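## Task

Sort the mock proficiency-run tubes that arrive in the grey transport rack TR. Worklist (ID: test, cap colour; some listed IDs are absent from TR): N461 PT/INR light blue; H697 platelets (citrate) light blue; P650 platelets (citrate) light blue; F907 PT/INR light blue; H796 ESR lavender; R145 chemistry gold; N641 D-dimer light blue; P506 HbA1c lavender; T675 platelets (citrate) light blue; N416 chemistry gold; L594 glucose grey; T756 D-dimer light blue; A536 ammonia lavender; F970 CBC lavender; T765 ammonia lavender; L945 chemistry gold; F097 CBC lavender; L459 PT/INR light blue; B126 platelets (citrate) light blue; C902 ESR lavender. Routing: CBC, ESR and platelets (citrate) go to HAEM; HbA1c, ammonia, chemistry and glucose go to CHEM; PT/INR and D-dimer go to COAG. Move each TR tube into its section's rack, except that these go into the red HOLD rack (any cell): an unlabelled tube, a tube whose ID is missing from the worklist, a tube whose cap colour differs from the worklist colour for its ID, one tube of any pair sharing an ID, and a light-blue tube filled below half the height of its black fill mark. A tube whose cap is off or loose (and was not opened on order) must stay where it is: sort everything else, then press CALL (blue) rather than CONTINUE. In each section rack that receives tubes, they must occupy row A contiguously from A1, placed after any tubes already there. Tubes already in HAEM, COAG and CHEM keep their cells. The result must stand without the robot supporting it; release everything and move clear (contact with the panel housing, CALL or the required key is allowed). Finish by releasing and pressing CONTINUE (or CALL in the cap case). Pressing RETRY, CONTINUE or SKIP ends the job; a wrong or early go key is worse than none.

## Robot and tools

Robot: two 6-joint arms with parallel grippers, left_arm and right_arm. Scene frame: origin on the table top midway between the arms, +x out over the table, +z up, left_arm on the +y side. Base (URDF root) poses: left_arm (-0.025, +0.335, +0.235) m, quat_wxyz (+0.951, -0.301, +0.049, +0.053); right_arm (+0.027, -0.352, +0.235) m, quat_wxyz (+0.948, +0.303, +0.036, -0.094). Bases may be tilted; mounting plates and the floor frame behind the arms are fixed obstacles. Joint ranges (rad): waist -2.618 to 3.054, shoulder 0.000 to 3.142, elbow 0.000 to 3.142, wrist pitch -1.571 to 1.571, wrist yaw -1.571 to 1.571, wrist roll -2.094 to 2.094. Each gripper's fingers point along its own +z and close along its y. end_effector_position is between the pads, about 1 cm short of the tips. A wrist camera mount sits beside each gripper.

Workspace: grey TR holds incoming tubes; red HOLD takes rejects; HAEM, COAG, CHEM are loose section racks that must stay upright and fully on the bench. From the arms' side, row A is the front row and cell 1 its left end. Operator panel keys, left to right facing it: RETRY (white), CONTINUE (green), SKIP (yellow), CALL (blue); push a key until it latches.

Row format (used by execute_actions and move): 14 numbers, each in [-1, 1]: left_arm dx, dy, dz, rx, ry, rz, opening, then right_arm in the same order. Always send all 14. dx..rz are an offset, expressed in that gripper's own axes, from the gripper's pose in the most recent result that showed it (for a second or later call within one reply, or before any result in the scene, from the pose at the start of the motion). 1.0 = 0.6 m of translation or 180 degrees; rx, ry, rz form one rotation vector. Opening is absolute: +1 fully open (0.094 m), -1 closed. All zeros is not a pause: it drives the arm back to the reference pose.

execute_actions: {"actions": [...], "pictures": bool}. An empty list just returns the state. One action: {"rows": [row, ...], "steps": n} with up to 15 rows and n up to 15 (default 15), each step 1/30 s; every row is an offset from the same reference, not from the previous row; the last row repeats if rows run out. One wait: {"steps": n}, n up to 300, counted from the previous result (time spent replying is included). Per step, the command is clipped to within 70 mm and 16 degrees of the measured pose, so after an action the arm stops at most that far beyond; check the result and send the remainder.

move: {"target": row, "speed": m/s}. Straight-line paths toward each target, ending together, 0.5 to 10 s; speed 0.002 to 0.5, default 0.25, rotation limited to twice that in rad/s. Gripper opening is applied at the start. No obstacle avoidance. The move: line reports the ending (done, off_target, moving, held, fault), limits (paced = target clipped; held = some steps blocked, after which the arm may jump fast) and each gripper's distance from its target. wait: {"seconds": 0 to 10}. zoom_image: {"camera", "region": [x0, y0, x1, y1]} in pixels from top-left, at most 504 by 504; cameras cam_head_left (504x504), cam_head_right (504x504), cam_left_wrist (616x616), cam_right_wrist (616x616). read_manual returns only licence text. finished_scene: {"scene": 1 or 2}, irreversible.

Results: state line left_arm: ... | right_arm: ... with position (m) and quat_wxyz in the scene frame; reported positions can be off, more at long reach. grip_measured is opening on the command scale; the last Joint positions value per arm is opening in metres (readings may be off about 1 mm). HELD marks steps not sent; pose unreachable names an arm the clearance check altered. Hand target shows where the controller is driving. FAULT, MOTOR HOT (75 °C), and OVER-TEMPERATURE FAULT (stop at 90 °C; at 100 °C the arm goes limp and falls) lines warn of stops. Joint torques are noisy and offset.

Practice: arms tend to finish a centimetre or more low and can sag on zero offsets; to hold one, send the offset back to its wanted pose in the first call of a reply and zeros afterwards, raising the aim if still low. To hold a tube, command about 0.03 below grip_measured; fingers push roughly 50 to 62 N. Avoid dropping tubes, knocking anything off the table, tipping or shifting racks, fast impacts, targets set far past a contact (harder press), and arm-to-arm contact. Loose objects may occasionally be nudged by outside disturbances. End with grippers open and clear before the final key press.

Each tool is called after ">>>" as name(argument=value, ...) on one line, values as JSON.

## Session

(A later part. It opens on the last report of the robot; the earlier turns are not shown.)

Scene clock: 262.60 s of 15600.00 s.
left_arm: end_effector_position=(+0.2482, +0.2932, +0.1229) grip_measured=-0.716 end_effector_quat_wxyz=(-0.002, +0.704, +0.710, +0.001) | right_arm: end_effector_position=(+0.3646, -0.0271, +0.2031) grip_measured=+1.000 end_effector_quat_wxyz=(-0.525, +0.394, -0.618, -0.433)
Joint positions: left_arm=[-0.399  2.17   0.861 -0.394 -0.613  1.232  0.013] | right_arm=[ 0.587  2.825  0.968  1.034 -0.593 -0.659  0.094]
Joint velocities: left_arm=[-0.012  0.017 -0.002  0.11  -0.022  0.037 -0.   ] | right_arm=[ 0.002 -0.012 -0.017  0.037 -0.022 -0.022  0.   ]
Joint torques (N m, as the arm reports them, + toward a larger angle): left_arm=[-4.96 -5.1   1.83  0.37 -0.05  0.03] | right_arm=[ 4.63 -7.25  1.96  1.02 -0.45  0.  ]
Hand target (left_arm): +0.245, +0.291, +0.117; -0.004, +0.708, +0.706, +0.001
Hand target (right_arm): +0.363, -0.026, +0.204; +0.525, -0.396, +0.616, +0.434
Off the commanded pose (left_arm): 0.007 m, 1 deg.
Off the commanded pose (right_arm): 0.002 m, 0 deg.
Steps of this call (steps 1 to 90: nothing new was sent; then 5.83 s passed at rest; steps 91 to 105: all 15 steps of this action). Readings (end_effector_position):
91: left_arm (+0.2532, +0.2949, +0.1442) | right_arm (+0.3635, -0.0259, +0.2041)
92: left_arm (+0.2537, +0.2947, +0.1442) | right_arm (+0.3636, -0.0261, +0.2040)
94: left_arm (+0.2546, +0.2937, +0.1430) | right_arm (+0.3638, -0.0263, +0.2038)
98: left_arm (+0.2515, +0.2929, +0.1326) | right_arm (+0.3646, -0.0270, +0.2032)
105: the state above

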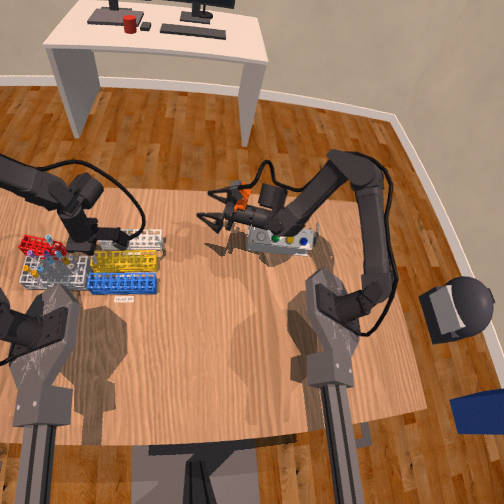

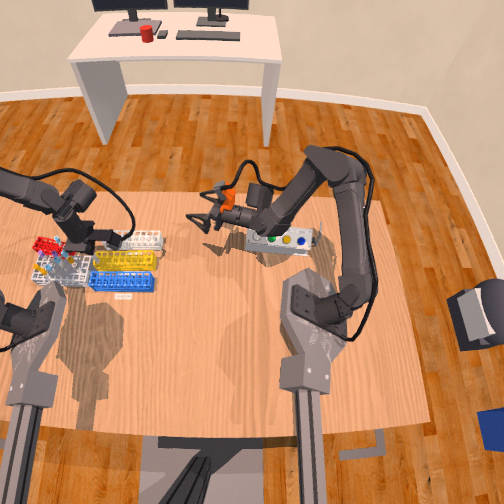

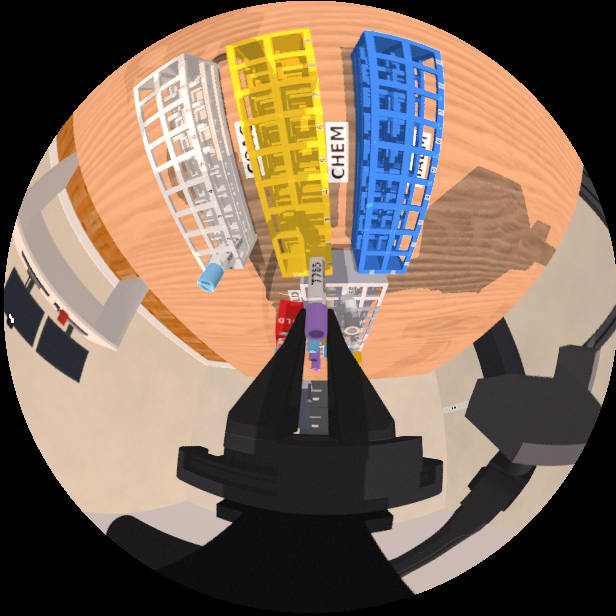

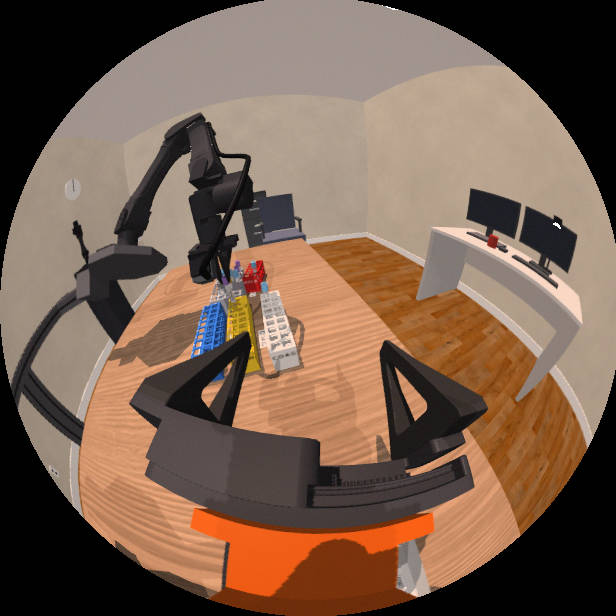

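>>> move(target=[-0.003,-0.008,0.056,0.002,0,0.003,-0.75,0,0,0,0,0,0,1], speed=0.05)

>>> execute_actions(actions=[{"rows":[[0,0,0,0,0,0,-0.52,0,0,0,0,0,0,1]],"steps":8}], pictures=false)

>>> move(target=[0,0.008,-0.1,0,0,0,-0.52,0,0,0,0,0,0,1], speed=0.15)

>>> move(target=[0.093,-0.065,0.04,-0.003,-0.004,0,-0.52,0,0,0,0,0,0,1], speed=0.15)

>>> zoom_image(camera="cam_left_wrist", region=[220, 180, 420, 380])

Scene clock: 272.50 s of 15600.00 s.
left_arm: end_effector_position=(+0.2512, +0.2929, +0.0959) grip_measured=-0.716 end_effector_quat_wxyz=(+0.002, +0.703, +0.712, +0.004) | right_arm: end_effector_position=(+0.3657, -0.0282, +0.2022) grip_measured=+1.000 end_effector_quat_wxyz=(+0.525, -0.393, +0.619, +0.432)
Joint positions: left_arm=[-0.342  2.243  0.843 -0.251 -0.619  1.304  0.013] | right_arm=[ 0.583  2.825  0.968  1.034 -0.591 -0.659  0.094]
Joint velocities: left_arm=[ 0.017  0.007 -0.007 -0.037 -0.007 -0.022  0.   ] | right_arm=[-0.027  0.002  0.017  0.022  0.022 -0.022  0.   ]
Joint torques (N m, as the arm reports them, + toward a larger angle): left_arm=[-4.85 -5.13  1.11  0.47  0.    0.05] | right_arm=[ 4.71 -7.28  2.01  1.01 -0.44  0.  ]
Hand target (left_arm): +0.243, +0.292, +0.089; -0.005, +0.708, +0.706, -0.001
Hand target (right_arm): +0.365, -0.027, +0.203; +0.525, -0.394, +0.618, +0.433
Off the commanded pose (left_arm): 0.010 m, 1 deg.
Off the commanded pose (right_arm): 0.002 m, 0 deg.
After step 90, 5.77 s passed at rest.
move: done

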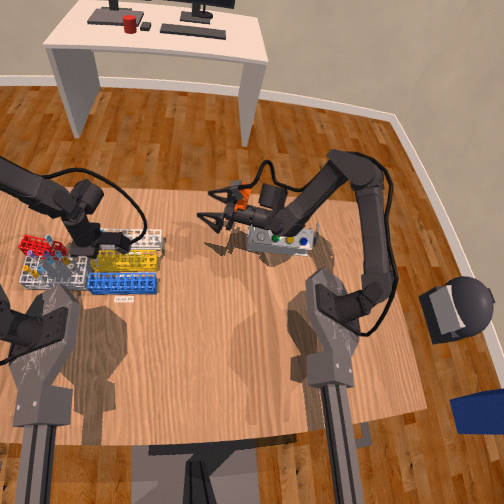

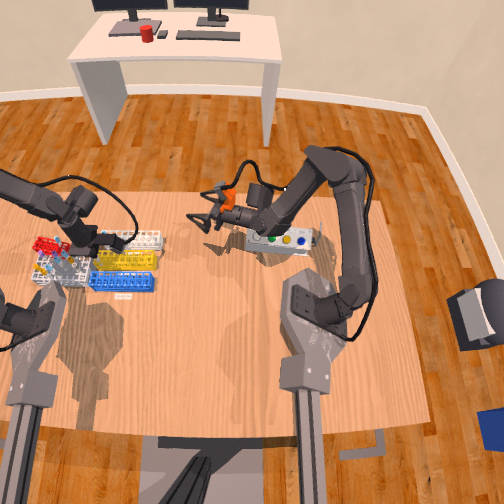

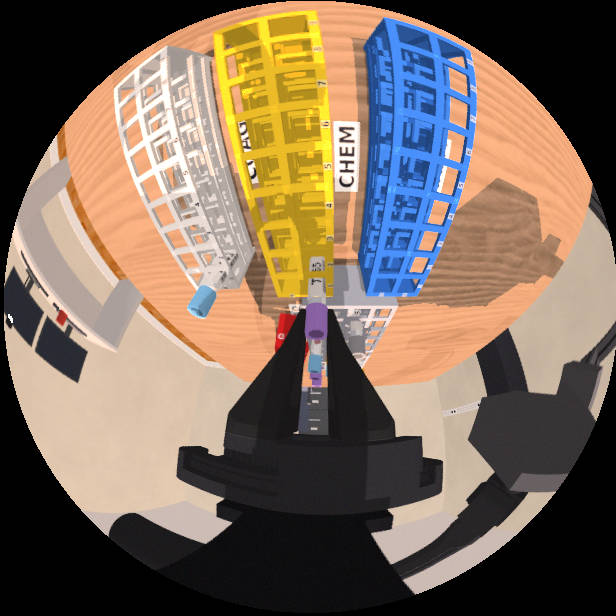

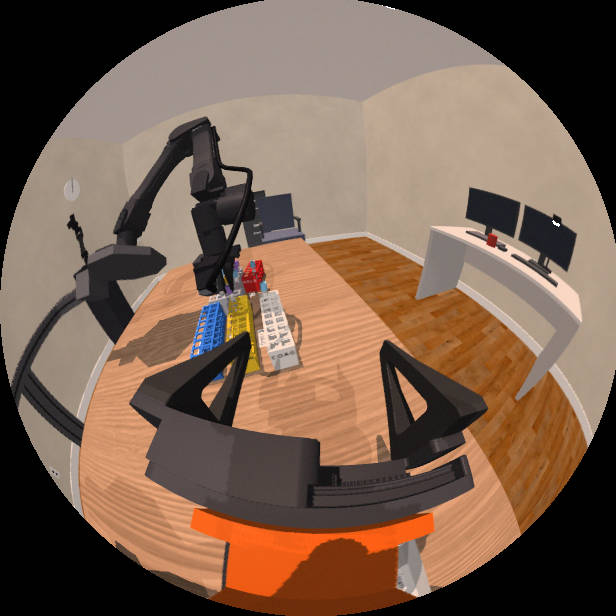

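Scene clock: 272.77 s of 15600.00 s.
left_arm: end_effector_position=(+0.2513, +0.2929, +0.0959) grip_measured=-0.522 end_effector_quat_wxyz=(+0.002, +0.703, +0.712, +0.004) | right_arm: end_effector_position=(+0.3668, -0.0293, +0.2012) grip_measured=+1.000 end_effector_quat_wxyz=(+0.525, -0.391, +0.621, +0.431)
Joint positions: left_arm=[-0.342  2.243  0.843 -0.251 -0.619  1.304  0.022] | right_arm=[ 0.579  2.825  0.968  1.034 -0.59  -0.659  0.094]
Joint velocities: left_arm=[-0.002 -0.002 -0.022  0.022 -0.007  0.066 -0.001] | right_arm=[ 0.017  0.007 -0.002 -0.007 -0.051 -0.051  0.   ]
Joint torques (N m, as the arm reports them, + toward a larger angle): left_arm=[-5.35 -6.6   2.23  0.27 -0.04 -0.03] | right_arm=[ 4.71 -7.21  1.94  1.03 -0.44 -0.03]
Hand target (left_arm): +0.251, +0.293, +0.096; +0.002, +0.703, +0.712, +0.004
Hand target (right_arm): +0.366, -0.028, +0.202; +0.525, -0.393, +0.619, +0.432
Off the commanded pose (left_arm): 0.000 m, 0 deg.
Off the commanded pose (right_arm): 0.002 m, 0 deg.
Steps of this call (steps 1 to 8: all 8 steps of this action). Readings (end_effector_position):
1: left_arm (+0.2513, +0.2929, +0.0959) | right_arm (+0.3658, -0.0283, +0.2021)
2: left_arm (+0.2513, +0.2929, +0.0959) | right_arm (+0.3659, -0.0284, +0.2020)
4: left_arm (+0.2513, +0.2929, +0.0959) | right_arm (+0.3664, -0.0289, +0.2016)
8: the state above

Scene clock: 274.10 s of 15600.00 s.
left_arm: end_effector_position=(+0.2515, +0.2967, +0.1482) grip_measured=-0.522 end_effector_quat_wxyz=(-0.007, +0.703, +0.711, +0.007) | right_arm: end_effector_position=(+0.3679, -0.0304, +0.2003) grip_measured=+1.000 end_effector_quat_wxyz=(+0.524, -0.390, +0.623, +0.431)
Joint positions: left_arm=[-0.443  2.113  0.901 -0.528 -0.619  1.171  0.022] | right_arm=[ 0.576  2.825  0.968  1.034 -0.588 -0.659  0.094]
Joint velocities: left_arm=[-0.012  0.012 -0.007  0.037 -0.037 -0.007 -0.   ] | right_arm=[-0.002  0.007 -0.007 -0.022 -0.11  -0.066  0.   ]
Joint torques (N m, as the arm reports them, + toward a larger angle): left_arm=[-6.18 -7.32  4.49  0.03  0.08 -0.07] | right_arm=[ 4.63 -7.25  2.01  1.03 -0.42 -0.01]
Hand target (left_arm): +0.256, +0.293, +0.156; +0.003, +0.703, +0.712, +0.004
Hand target (right_arm): +0.367, -0.029, +0.201; +0.525, -0.391, +0.621, +0.432
Off the commanded pose (left_arm): 0.010 m, 1 deg.
Off the commanded pose (right_arm): 0.002 m, 0 deg.
move: done

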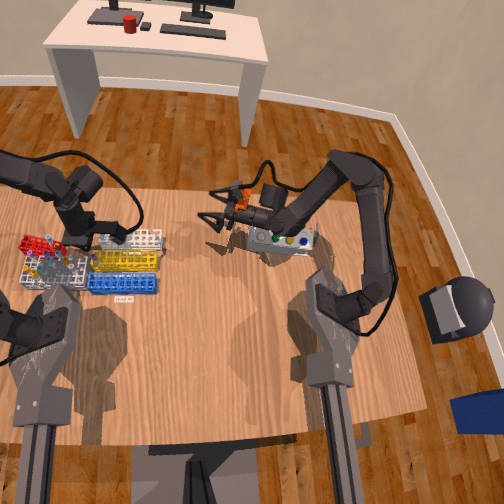

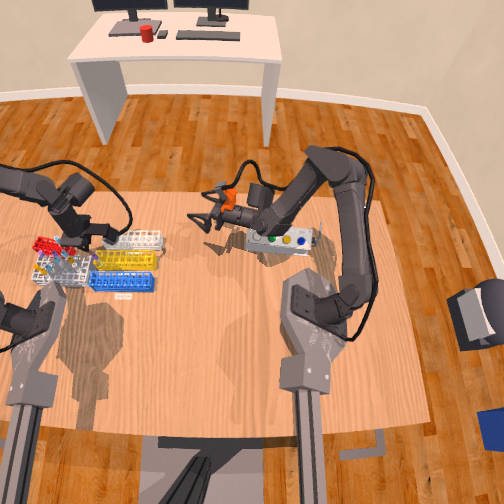

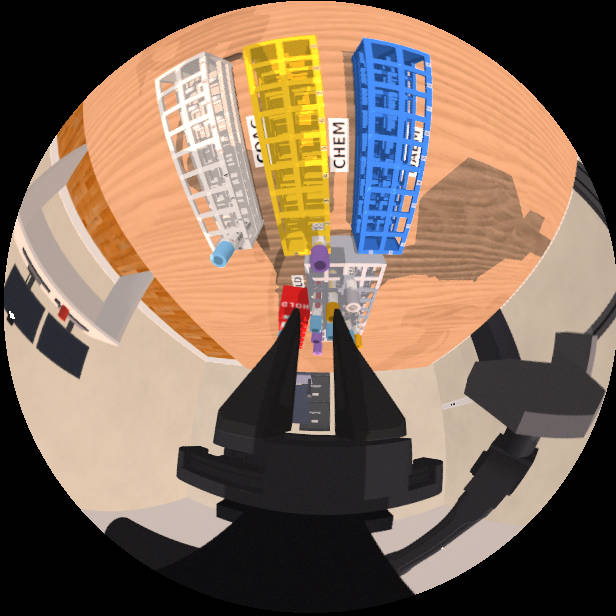

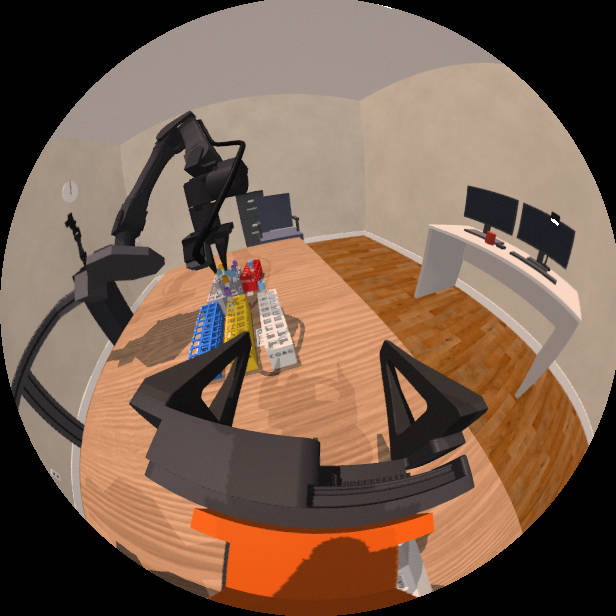

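Scene clock: 275.23 s of 15600.00 s.
left_arm: end_effector_position=(+0.2135, +0.3530, +0.1241) grip_measured=-0.522 end_effector_quat_wxyz=(-0.008, +0.705, +0.709, +0.005) | right_arm: end_effector_position=(+0.3691, -0.0316, +0.1993) grip_measured=+1.000 end_effector_quat_wxyz=(+0.524, -0.388, +0.625, +0.429)
Joint positions: left_arm=[-0.25   1.926  0.642 -0.32  -0.636  1.412  0.022] | right_arm=[ 0.572  2.825  0.968  1.034 -0.586 -0.659  0.094]
Joint velocities: left_arm=[ 0.002 -0.012 -0.012 -0.007 -0.007  0.007 -0.001] | right_arm=[-0.002  0.012  0.002 -0.007  0.051  0.007  0.   ]
Joint torques (N m, as the arm reports them, + toward a larger angle): left_arm=[-3.81 -6.68  1.35  0.37  0.01  0.05] | right_arm=[ 4.65 -7.22  2.03  1.02 -0.43 -0.03]
Hand target (left_arm): +0.213, +0.354, +0.126; -0.001, +0.703, +0.711, +0.006
Hand target (right_arm): +0.368, -0.030, +0.200; +0.524, -0.390, +0.623, +0.430
Off the commanded pose (left_arm): 0.002 m, 1 deg.
Off the commanded pose (right_arm): 0.002 m, 0 deg.
move: done

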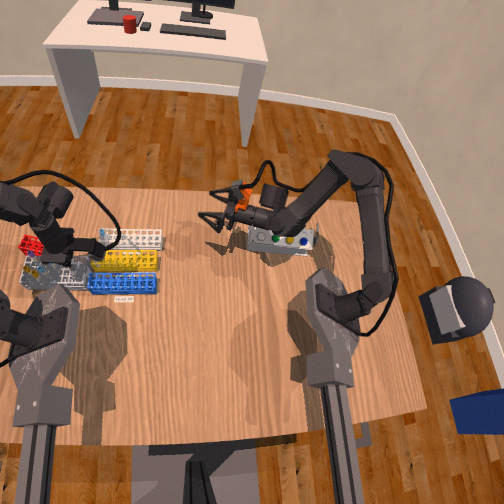

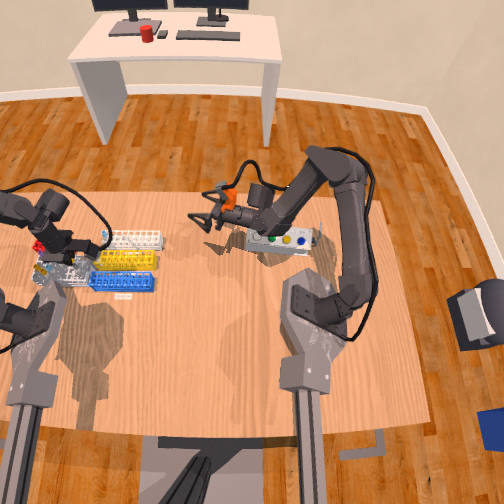

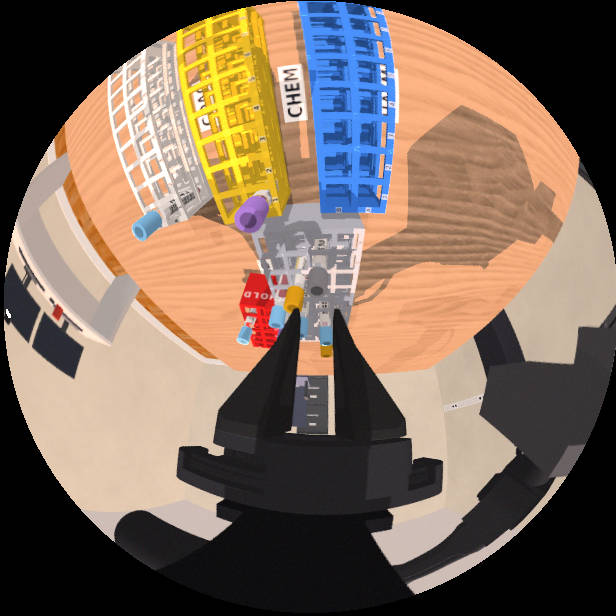

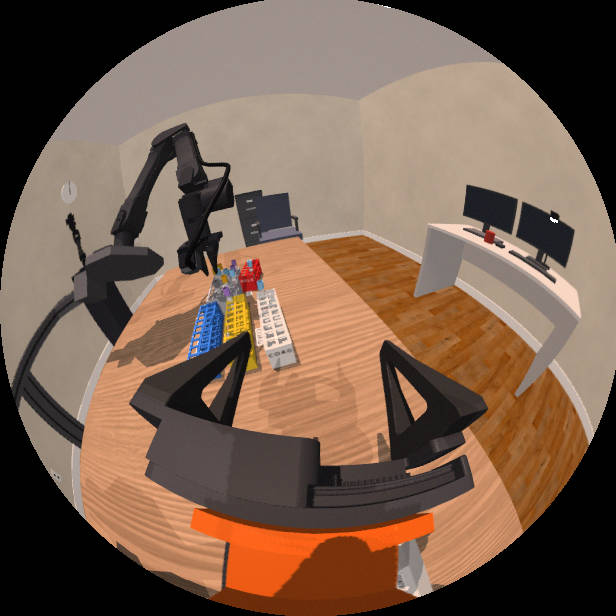

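Region (220, 180, 420, 380) of cam_left_wrist's 616x616 image, scaled by 2.520, with more detail than that image has.

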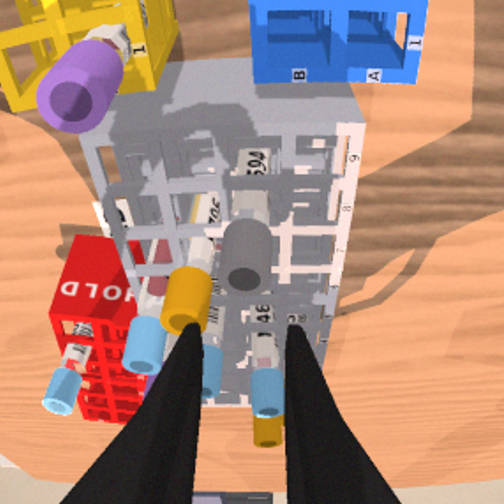

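>>> move(target=[-0.009,-0.019,0.072,0,-0.004,0.002,-0.46,0,0,0,0,0,0,1], speed=0.07)

>>> execute_actions(actions=[{"rows":[[0,0,0,0,0,0,-0.75,0,0,0,0,0,0,1]],"steps":12}], pictures=false)

>>> move(target=[0,0.012,-0.19,0,0,0,-0.75,0,0,0,0,0,0,1], speed=0.1)

>>> move(target=[-0.15,0.065,-0.01,0,-0.01,0.004,-0.75,0,0,0,0,0,0,1], speed=0.15)

>>> zoom_image(camera="cam_left_wrist", region=[250, 200, 390, 340])

Scene clock: 283.70 s of 15600.00 s.
left_arm: end_effector_position=(+0.2106, +0.3524, +0.0862) grip_measured=-0.462 end_effector_quat_wxyz=(-0.000, +0.702, +0.712, +0.012) | right_arm: end_effector_position=(+0.3703, -0.0329, +0.1982) grip_measured=+1.000 end_effector_quat_wxyz=(+0.524, -0.386, +0.626, +0.428)
Joint positions: left_arm=[-0.159  2.043  0.579 -0.047 -0.636  1.531  0.025] | right_arm=[ 0.568  2.825  0.968  1.034 -0.585 -0.659  0.094]
Joint velocities: left_arm=[ 0.007  0.002 -0.012 -0.022 -0.11   0.007 -0.002] | right_arm=[-0.012  0.017  0.007 -0.051 -0.081  0.007  0.   ]
Joint torques (N m, as the arm reports them, + toward a larger angle): left_arm=[-3.73 -4.04  0.24  0.42  0.06  0.03] | right_arm=[ 4.68 -7.26  1.98  1.   -0.46 -0.03]
Hand target (left_arm): +0.201, +0.349, +0.081; -0.004, +0.707, +0.707, +0.000
Hand target (right_arm): +0.369, -0.032, +0.199; +0.524, -0.388, +0.625, +0.429
Off the commanded pose (left_arm): 0.011 m, 2 deg.
Off the commanded pose (right_arm): 0.002 m, 0 deg.
After step 90, 4.23 s passed at rest.
move: off_target (left_arm)

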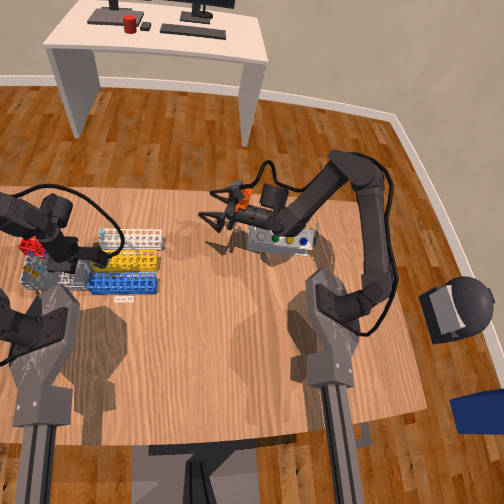

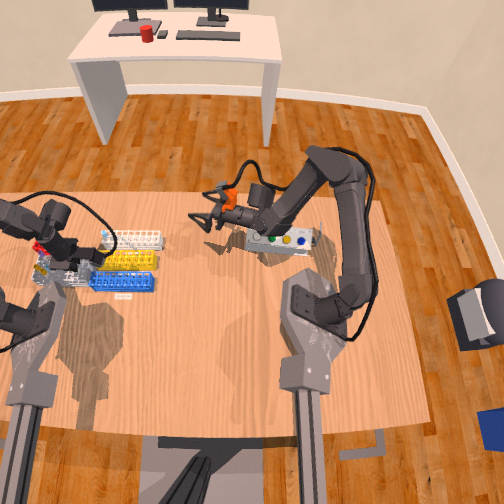

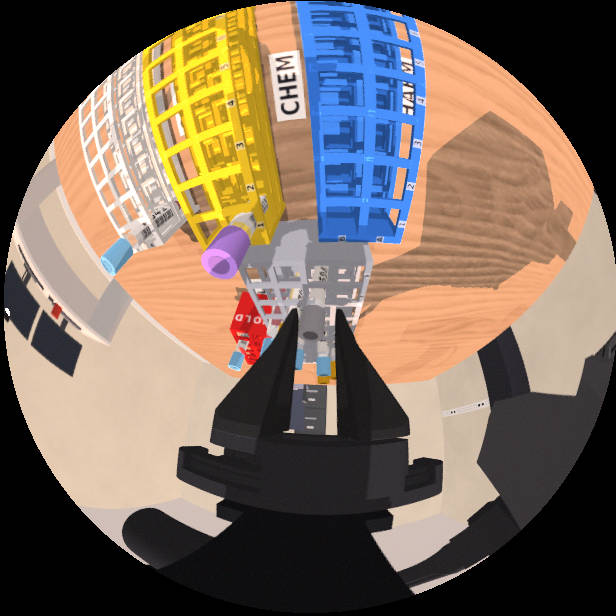

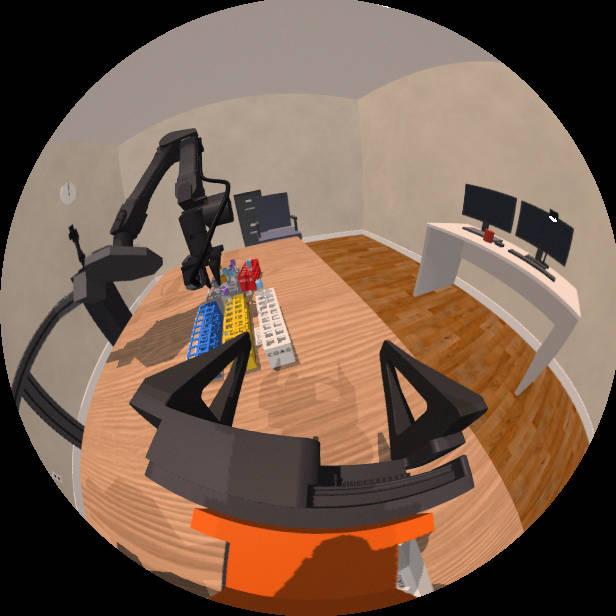

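Scene clock: 284.10 s of 15600.00 s.
left_arm: end_effector_position=(+0.2106, +0.3524, +0.0862) grip_measured=-0.717 end_effector_quat_wxyz=(-0.000, +0.702, +0.712, +0.012) | right_arm: end_effector_position=(+0.3714, -0.0340, +0.1972) grip_measured=+1.000 end_effector_quat_wxyz=(+0.524, -0.385, +0.628, +0.427)
Joint positions: left_arm=[-0.159  2.043  0.579 -0.047 -0.636  1.531  0.013] | right_arm=[ 0.564  2.825  0.968  1.034 -0.583 -0.659  0.094]
Joint velocities: left_arm=[-0.017 -0.007 -0.022  0.037 -0.051 -0.022 -0.001] | right_arm=[-0.022 -0.012 -0.022  0.022  0.037 -0.051  0.   ]
Joint torques (N m, as the arm reports them, + toward a larger angle): left_arm=[-4.12 -5.49  1.48  0.29 -0.04  0.03] | right_arm=[ 4.75 -7.25  1.9   1.01 -0.42 -0.03]
Hand target (left_arm): +0.211, +0.352, +0.086; -0.000, +0.702, +0.712, +0.012
Hand target (right_arm): +0.370, -0.033, +0.198; +0.524, -0.386, +0.626, +0.428
Off the commanded pose (left_arm): 0.000 m, 0 deg.
Off the commanded pose (right_arm): 0.002 m, 0 deg.
Steps of this call (steps 1 to 12: all 12 steps of this action). Readings (end_effector_position):
1: left_arm (+0.2106, +0.3524, +0.0862) | right_arm (+0.3703, -0.0329, +0.1982)
2: left_arm (+0.2106, +0.3524, +0.0862) | right_arm (+0.3705, -0.0331, +0.1980)
4: left_arm (+0.2106, +0.3524, +0.0862) | right_arm (+0.3709, -0.0335, +0.1977)
8: left_arm (+0.2106, +0.3524, +0.0862) | right_arm (+0.3713, -0.0340, +0.1972)
12: the state above

Scene clock: 286.13 s of 15600.00 s.
left_arm: end_effector_position=(+0.2118, +0.3536, +0.1916) grip_measured=-0.717 end_effector_quat_wxyz=(-0.013, +0.703, +0.711, +0.013) | right_arm: end_effector_position=(+0.3725, -0.0352, +0.1962) grip_measured=+1.000 end_effector_quat_wxyz=(+0.524, -0.383, +0.630, +0.426)
Joint positions: left_arm=[-0.424  1.765  0.746 -0.714 -0.637  1.191  0.013] | right_arm=[ 0.56   2.825  0.968  1.034 -0.581 -0.659  0.094]
Joint velocities: left_arm=[-0.007  0.017  0.017  0.037 -0.051 -0.022 -0.   ] | right_arm=[-0.017 -0.012 -0.007 -0.066 -0.051  0.051  0.   ]
Joint torques (N m, as the arm reports them, + toward a larger angle): left_arm=[-4.98 -5.77  5.09  0.05  0.08 -0.04] | right_arm=[ 4.72 -7.28  1.95  0.99 -0.45 -0.03]
Hand target (left_arm): +0.217, +0.350, +0.201; +0.002, +0.702, +0.712, +0.011
Hand target (right_arm): +0.371, -0.034, +0.197; +0.524, -0.385, +0.628, +0.427
Off the commanded pose (left_arm): 0.010 m, 1 deg.
Off the commanded pose (right_arm): 0.002 m, 0 deg.
move: done

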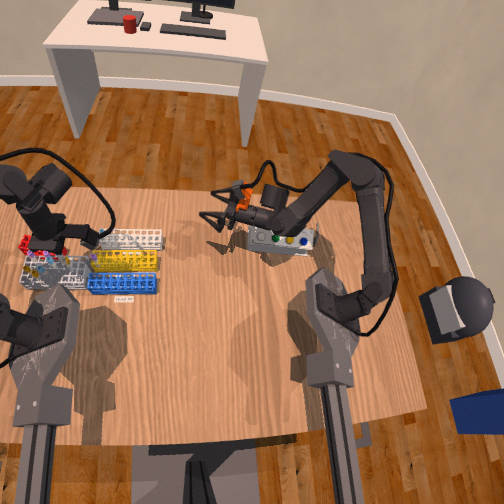

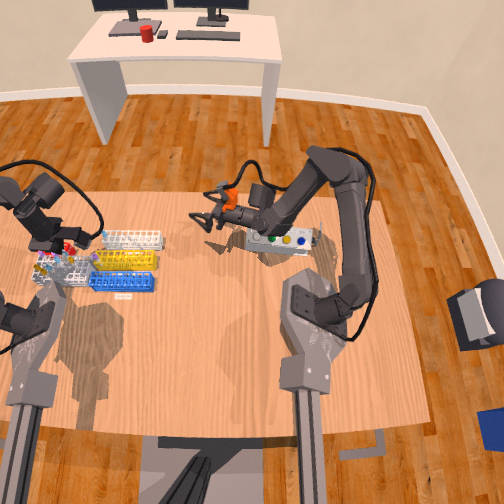

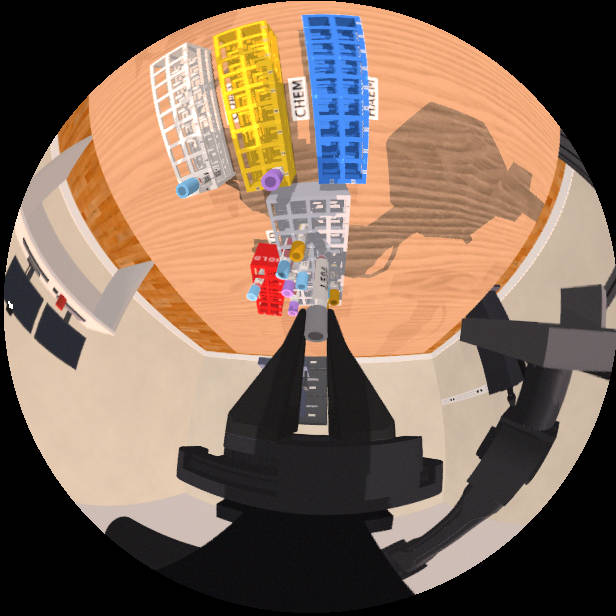

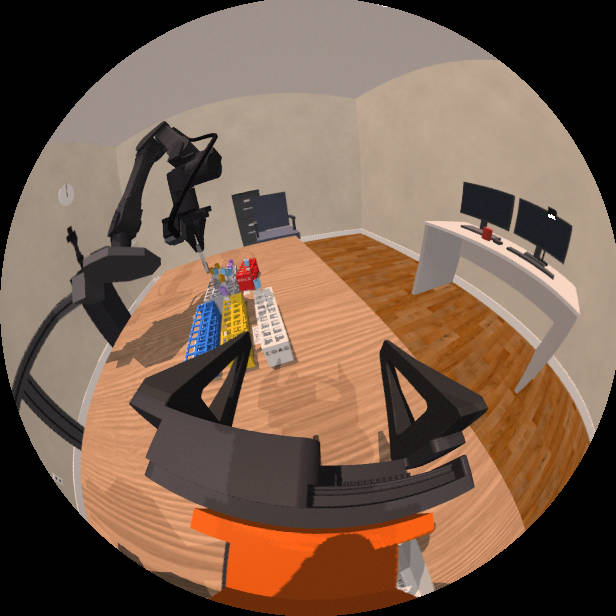

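Scene clock: 287.20 s of 15600.00 s.
left_arm: end_effector_position=(+0.2516, +0.2696, +0.1923) grip_measured=-0.717 end_effector_quat_wxyz=(+0.001, +0.704, +0.710, +0.010) | right_arm: end_effector_position=(+0.3737, -0.0365, +0.1951) grip_measured=+1.000 end_effector_quat_wxyz=(+0.524, -0.382, +0.632, +0.425)
Joint positions: left_arm=[-0.596  2.098  1.    -0.724 -0.589  1.003  0.013] | right_arm=[ 0.556  2.825  0.968  1.034 -0.58  -0.659  0.094]
Joint velocities: left_arm=[-0.002  0.007 -0.002 -0.066  0.051 -0.125 -0.   ] | right_arm=[ 0.022 -0.022  0.007  0.007  0.022 -0.007  0.   ]
Joint torques (N m, as the arm reports them, + toward a larger angle): left_arm=[-5.96 -4.9   5.38  0.07  0.16 -0.07] | right_arm=[ 4.75 -7.21  2.01  0.98 -0.43 -0.04]
Hand target (left_arm): +0.250, +0.262, +0.194; -0.000, +0.708, +0.706, +0.001
Hand target (right_arm): +0.373, -0.035, +0.196; +0.524, -0.383, +0.630, +0.426
Off the commanded pose (left_arm): 0.006 m, 1 deg.
Off the commanded pose (right_arm): 0.002 m, 0 deg.
move: done

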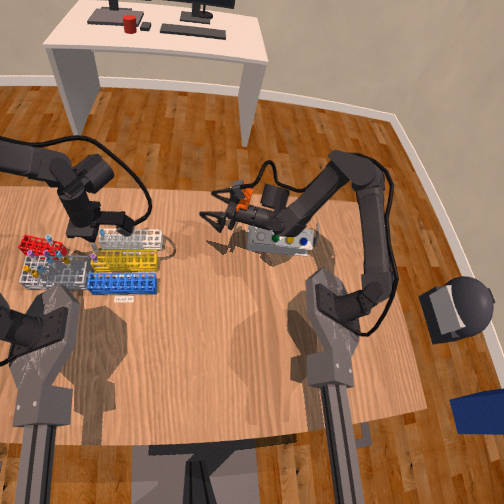

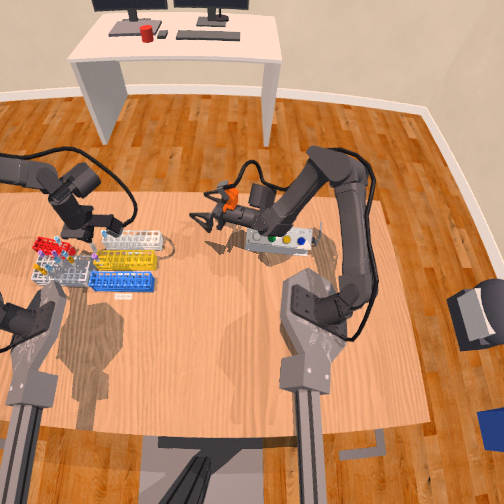

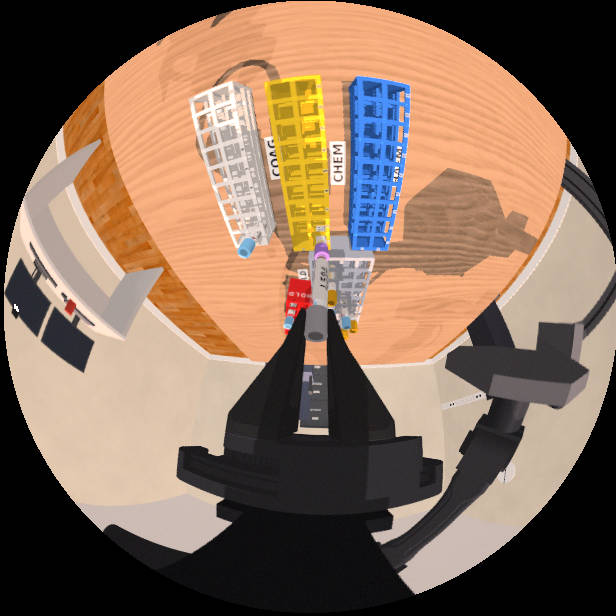

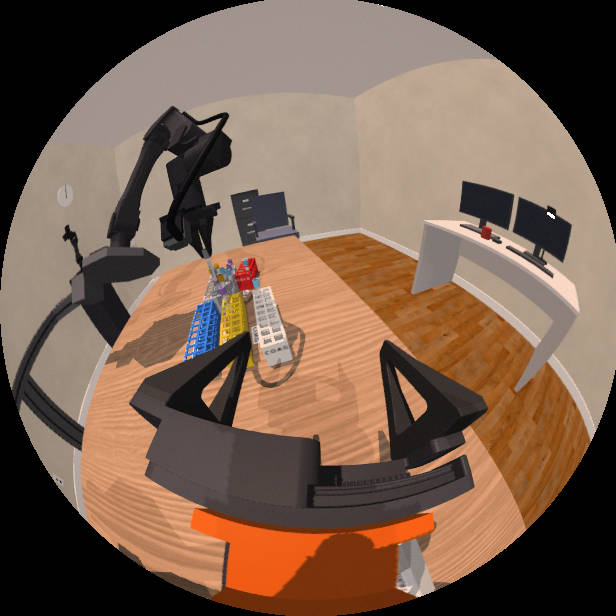

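Region (250, 200, 390, 340) of cam_left_wrist's 616x616 image, scaled by 3.600, with more detail than that image has.

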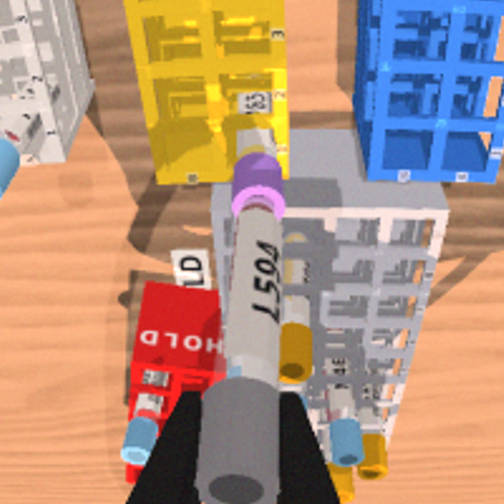

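>>> move(target=[-0.004,-0.009,0.09,-0.003,-0.014,0.003,-0.75,0,0,0,0,0,0,1], speed=0.08)

>>> zoom_image(camera="cam_left_wrist", region=[250, 200, 390, 340])

Scene clock: 296.17 s of 15600.00 s.
left_arm: end_effector_position=(+0.2536, +0.2711, +0.1449) grip_measured=-0.717 end_effector_quat_wxyz=(+0.024, +0.702, +0.712, +0.007) | right_arm: end_effector_position=(+0.3748, -0.0376, +0.1941) grip_measured=+1.000 end_effector_quat_wxyz=(+0.524, -0.380, +0.634, +0.424)
Joint positions: left_arm=[-0.49   2.152  0.883 -0.434 -0.589  1.152  0.013] | right_arm=[ 0.552  2.825  0.968  1.034 -0.578 -0.659  0.094]
Joint velocities: left_arm=[-0.002 -0.012 -0.007 -0.022 -0.051  0.037 -0.   ] | right_arm=[-0.022 -0.002  0.007  0.095  0.051  0.022  0.   ]
Joint torques (N m, as the arm reports them, + toward a larger angle): left_arm=[-4.7  -4.97  2.12  0.54  0.01  0.03] | right_arm=[ 4.75 -7.24  1.99  1.01 -0.42  0.  ]
Hand target (left_arm): +0.246, +0.269, +0.138; +0.019, +0.707, +0.707, -0.002
Hand target (right_arm): +0.374, -0.036, +0.195; +0.524, -0.382, +0.632, +0.425
Off the commanded pose (left_arm): 0.010 m, 1 deg.
Off the commanded pose (right_arm): 0.002 m, 0 deg.
After step 90, 4.70 s passed at rest.
move: done

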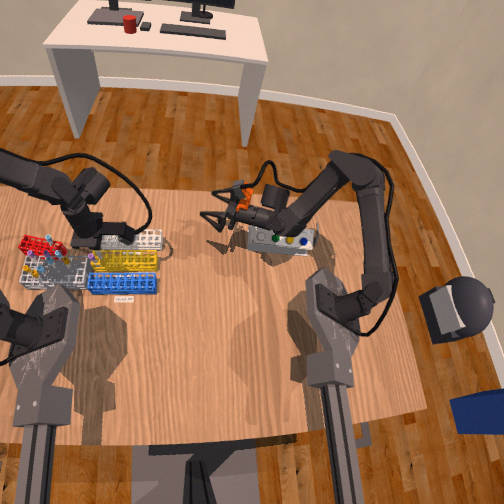

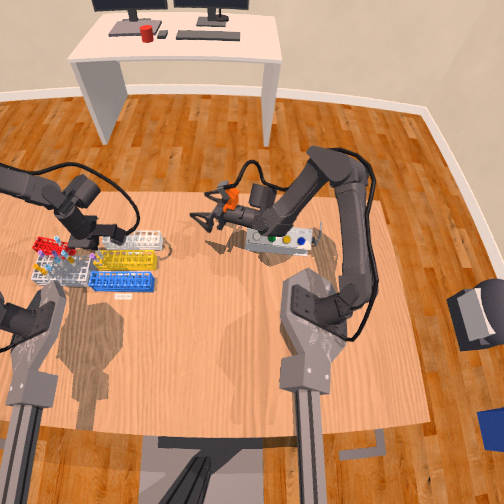

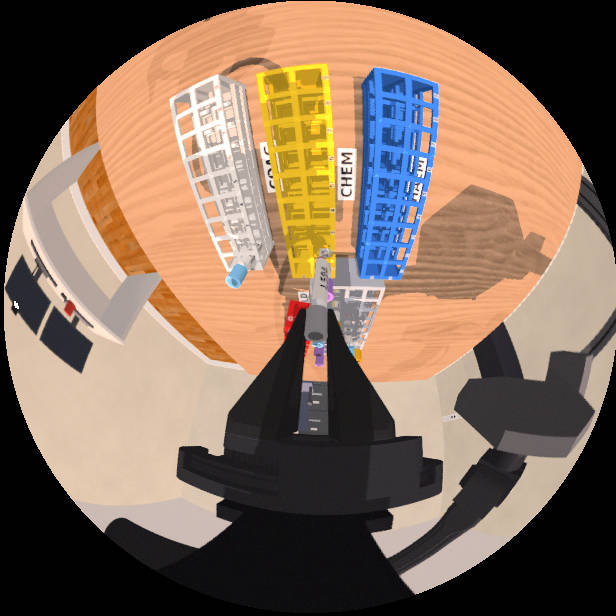

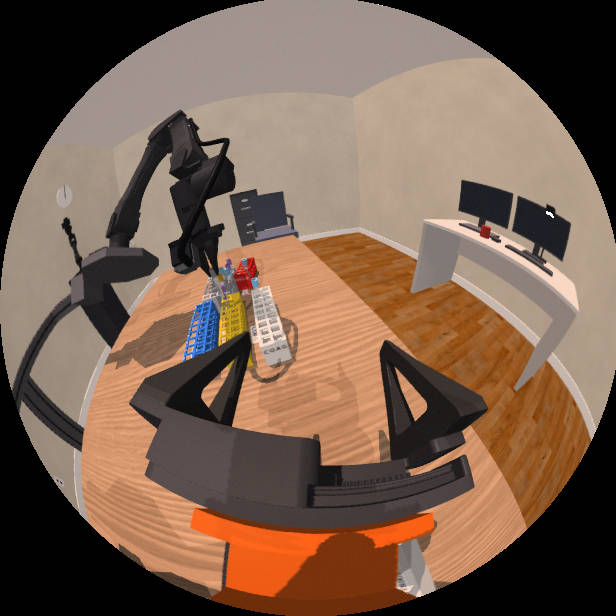

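Region (250, 200, 390, 340) of cam_left_wrist's 616x616 image, scaled by 3.600, with more detail than that image has.

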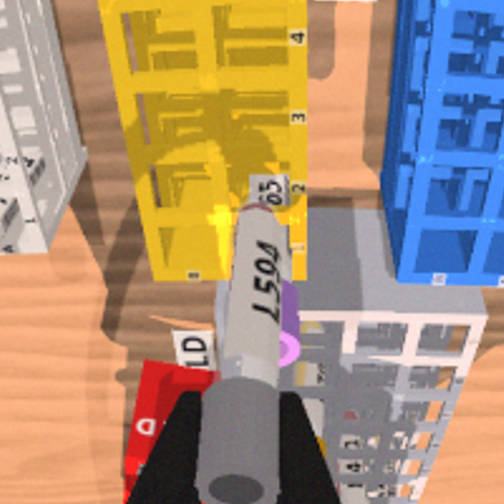

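Similar picture to the last successful insertion: shift −3 mm in y while descending.

>>> execute_actions(actions=[{"rows":[[-0.009,-0.012,0.012,0.006,-0.002,0.004,-0.75,0,0,0,0,0,0,1],[-0.009,-0.012,0.016,0.006,-0.002,0.004,-0.75,0,0,0,0,0,0,1],[-0.009,-0.012,0.02,0.006,-0.002,0.004,-0.75,0,0,0,0,0,0,1],[-0.009,-0.012,0.025,0.006,-0.002,0.004,-0.75,0,0,0,0,0,0,1],[-0.009,-0.012,0.03,0.006,-0.002,0.004,-0.75,0,0,0,0,0,0,1],[-0.009,-0.012,0.035,0.006,-0.002,0.004,-0.75,0,0,0,0,0,0,1],[-0.009,-0.012,0.04,0.006,-0.002,0.004,-0.75,0,0,0,0,0,0,1],[-0.009,-0.012,0.047,0.006,-0.002,0.004,-0.75,0,0,0,0,0,0,1]]}])

>>> zoom_image(camera="cam_left_wrist", region=[250, 200, 390, 340])

Scene clock: 301.83 s of 15600.00 s.
left_arm: end_effector_position=(+0.2517, +0.2682, +0.1225) grip_measured=-0.717 end_effector_quat_wxyz=(+0.019, +0.703, +0.711, +0.002) | right_arm: end_effector_position=(+0.3760, -0.0389, +0.1930) grip_measured=+1.000 end_effector_quat_wxyz=(+0.524, -0.378, +0.635, +0.423)
Joint positions: left_arm=[-0.454  2.219  0.873 -0.346 -0.589  1.189  0.013] | right_arm=[ 0.548  2.825  0.968  1.034 -0.576 -0.659  0.094]
Joint velocities: left_arm=[-0.017 -0.017  0.007  0.081 -0.007  0.007  0.   ] | right_arm=[-0.022 -0.007 -0.002  0.007 -0.139 -0.007  0.   ]
Joint torques (N m, as the arm reports them, + toward a larger angle): left_arm=[-4.88 -5.24  1.88  0.48  0.04  0.08] | right_arm=[ 4.73 -7.18  1.91  1.01 -0.45  0.01]
Hand target (left_arm): +0.247, +0.265, +0.117; +0.019, +0.707, +0.707, -0.002
Hand target (right_arm): +0.375, -0.038, +0.194; +0.524, -0.380, +0.634, +0.424
Off the commanded pose (left_arm): 0.008 m, 1 deg.
Off the commanded pose (right_arm): 0.002 m, 0 deg.
Steps of this call (steps 1 to 90: nothing new was sent; then 2.17 s passed at rest; steps 91 to 105: all 15 steps of this action). Readings (end_effector_position):
91: left_arm (+0.2540, +0.2710, +0.1449) | right_arm (+0.3749, -0.0377, +0.1940)
92: left_arm (+0.2540, +0.2708, +0.1446) | right_arm (+0.3750, -0.0379, +0.1939)
94: left_arm (+0.2542, +0.2694, +0.1426) | right_arm (+0.3754, -0.0383, +0.1935)
98: left_arm (+0.2539, +0.2678, +0.1327) | right_arm (+0.3759, -0.0389, +0.1930)
105: the state above

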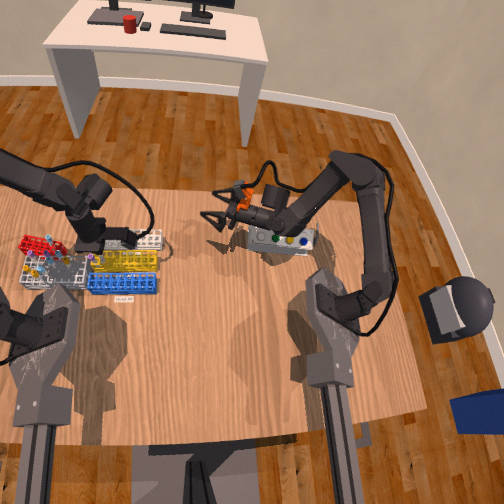

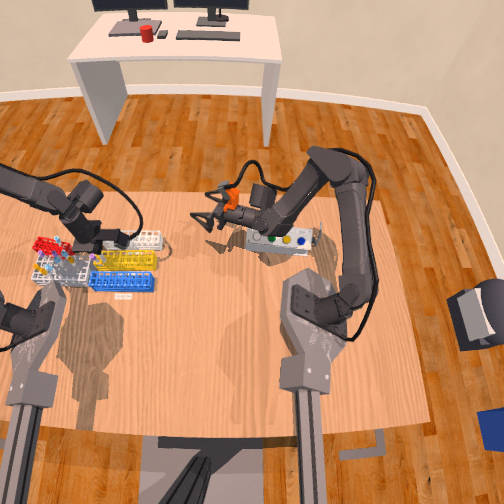

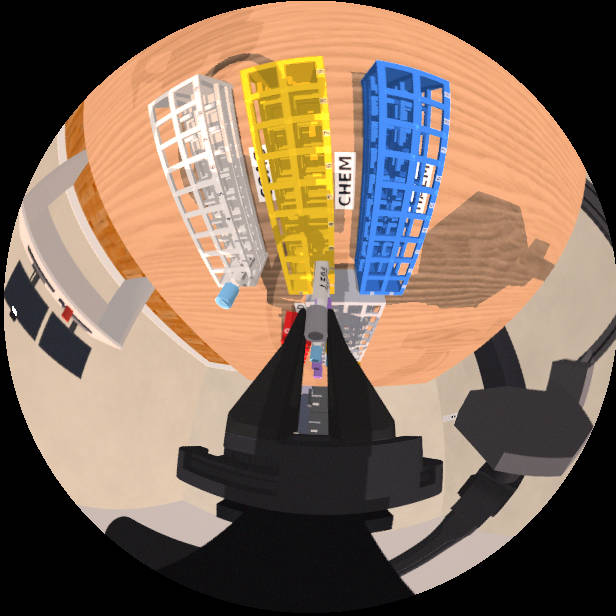

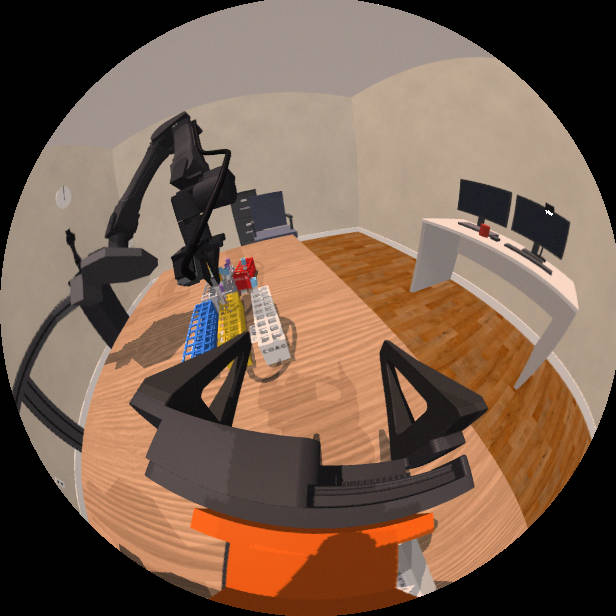

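Region (250, 200, 390, 340) of cam_left_wrist's 616x616 image, scaled by 3.600, with more detail than that image has.

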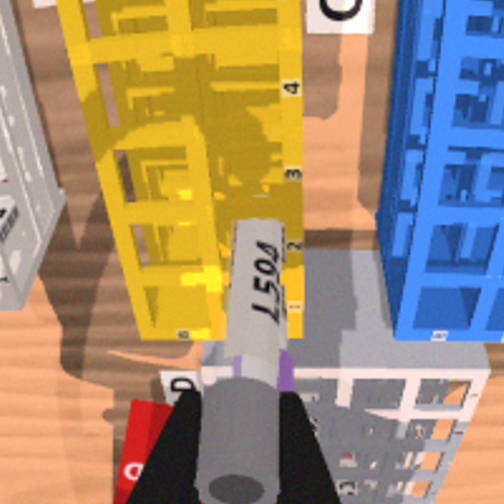

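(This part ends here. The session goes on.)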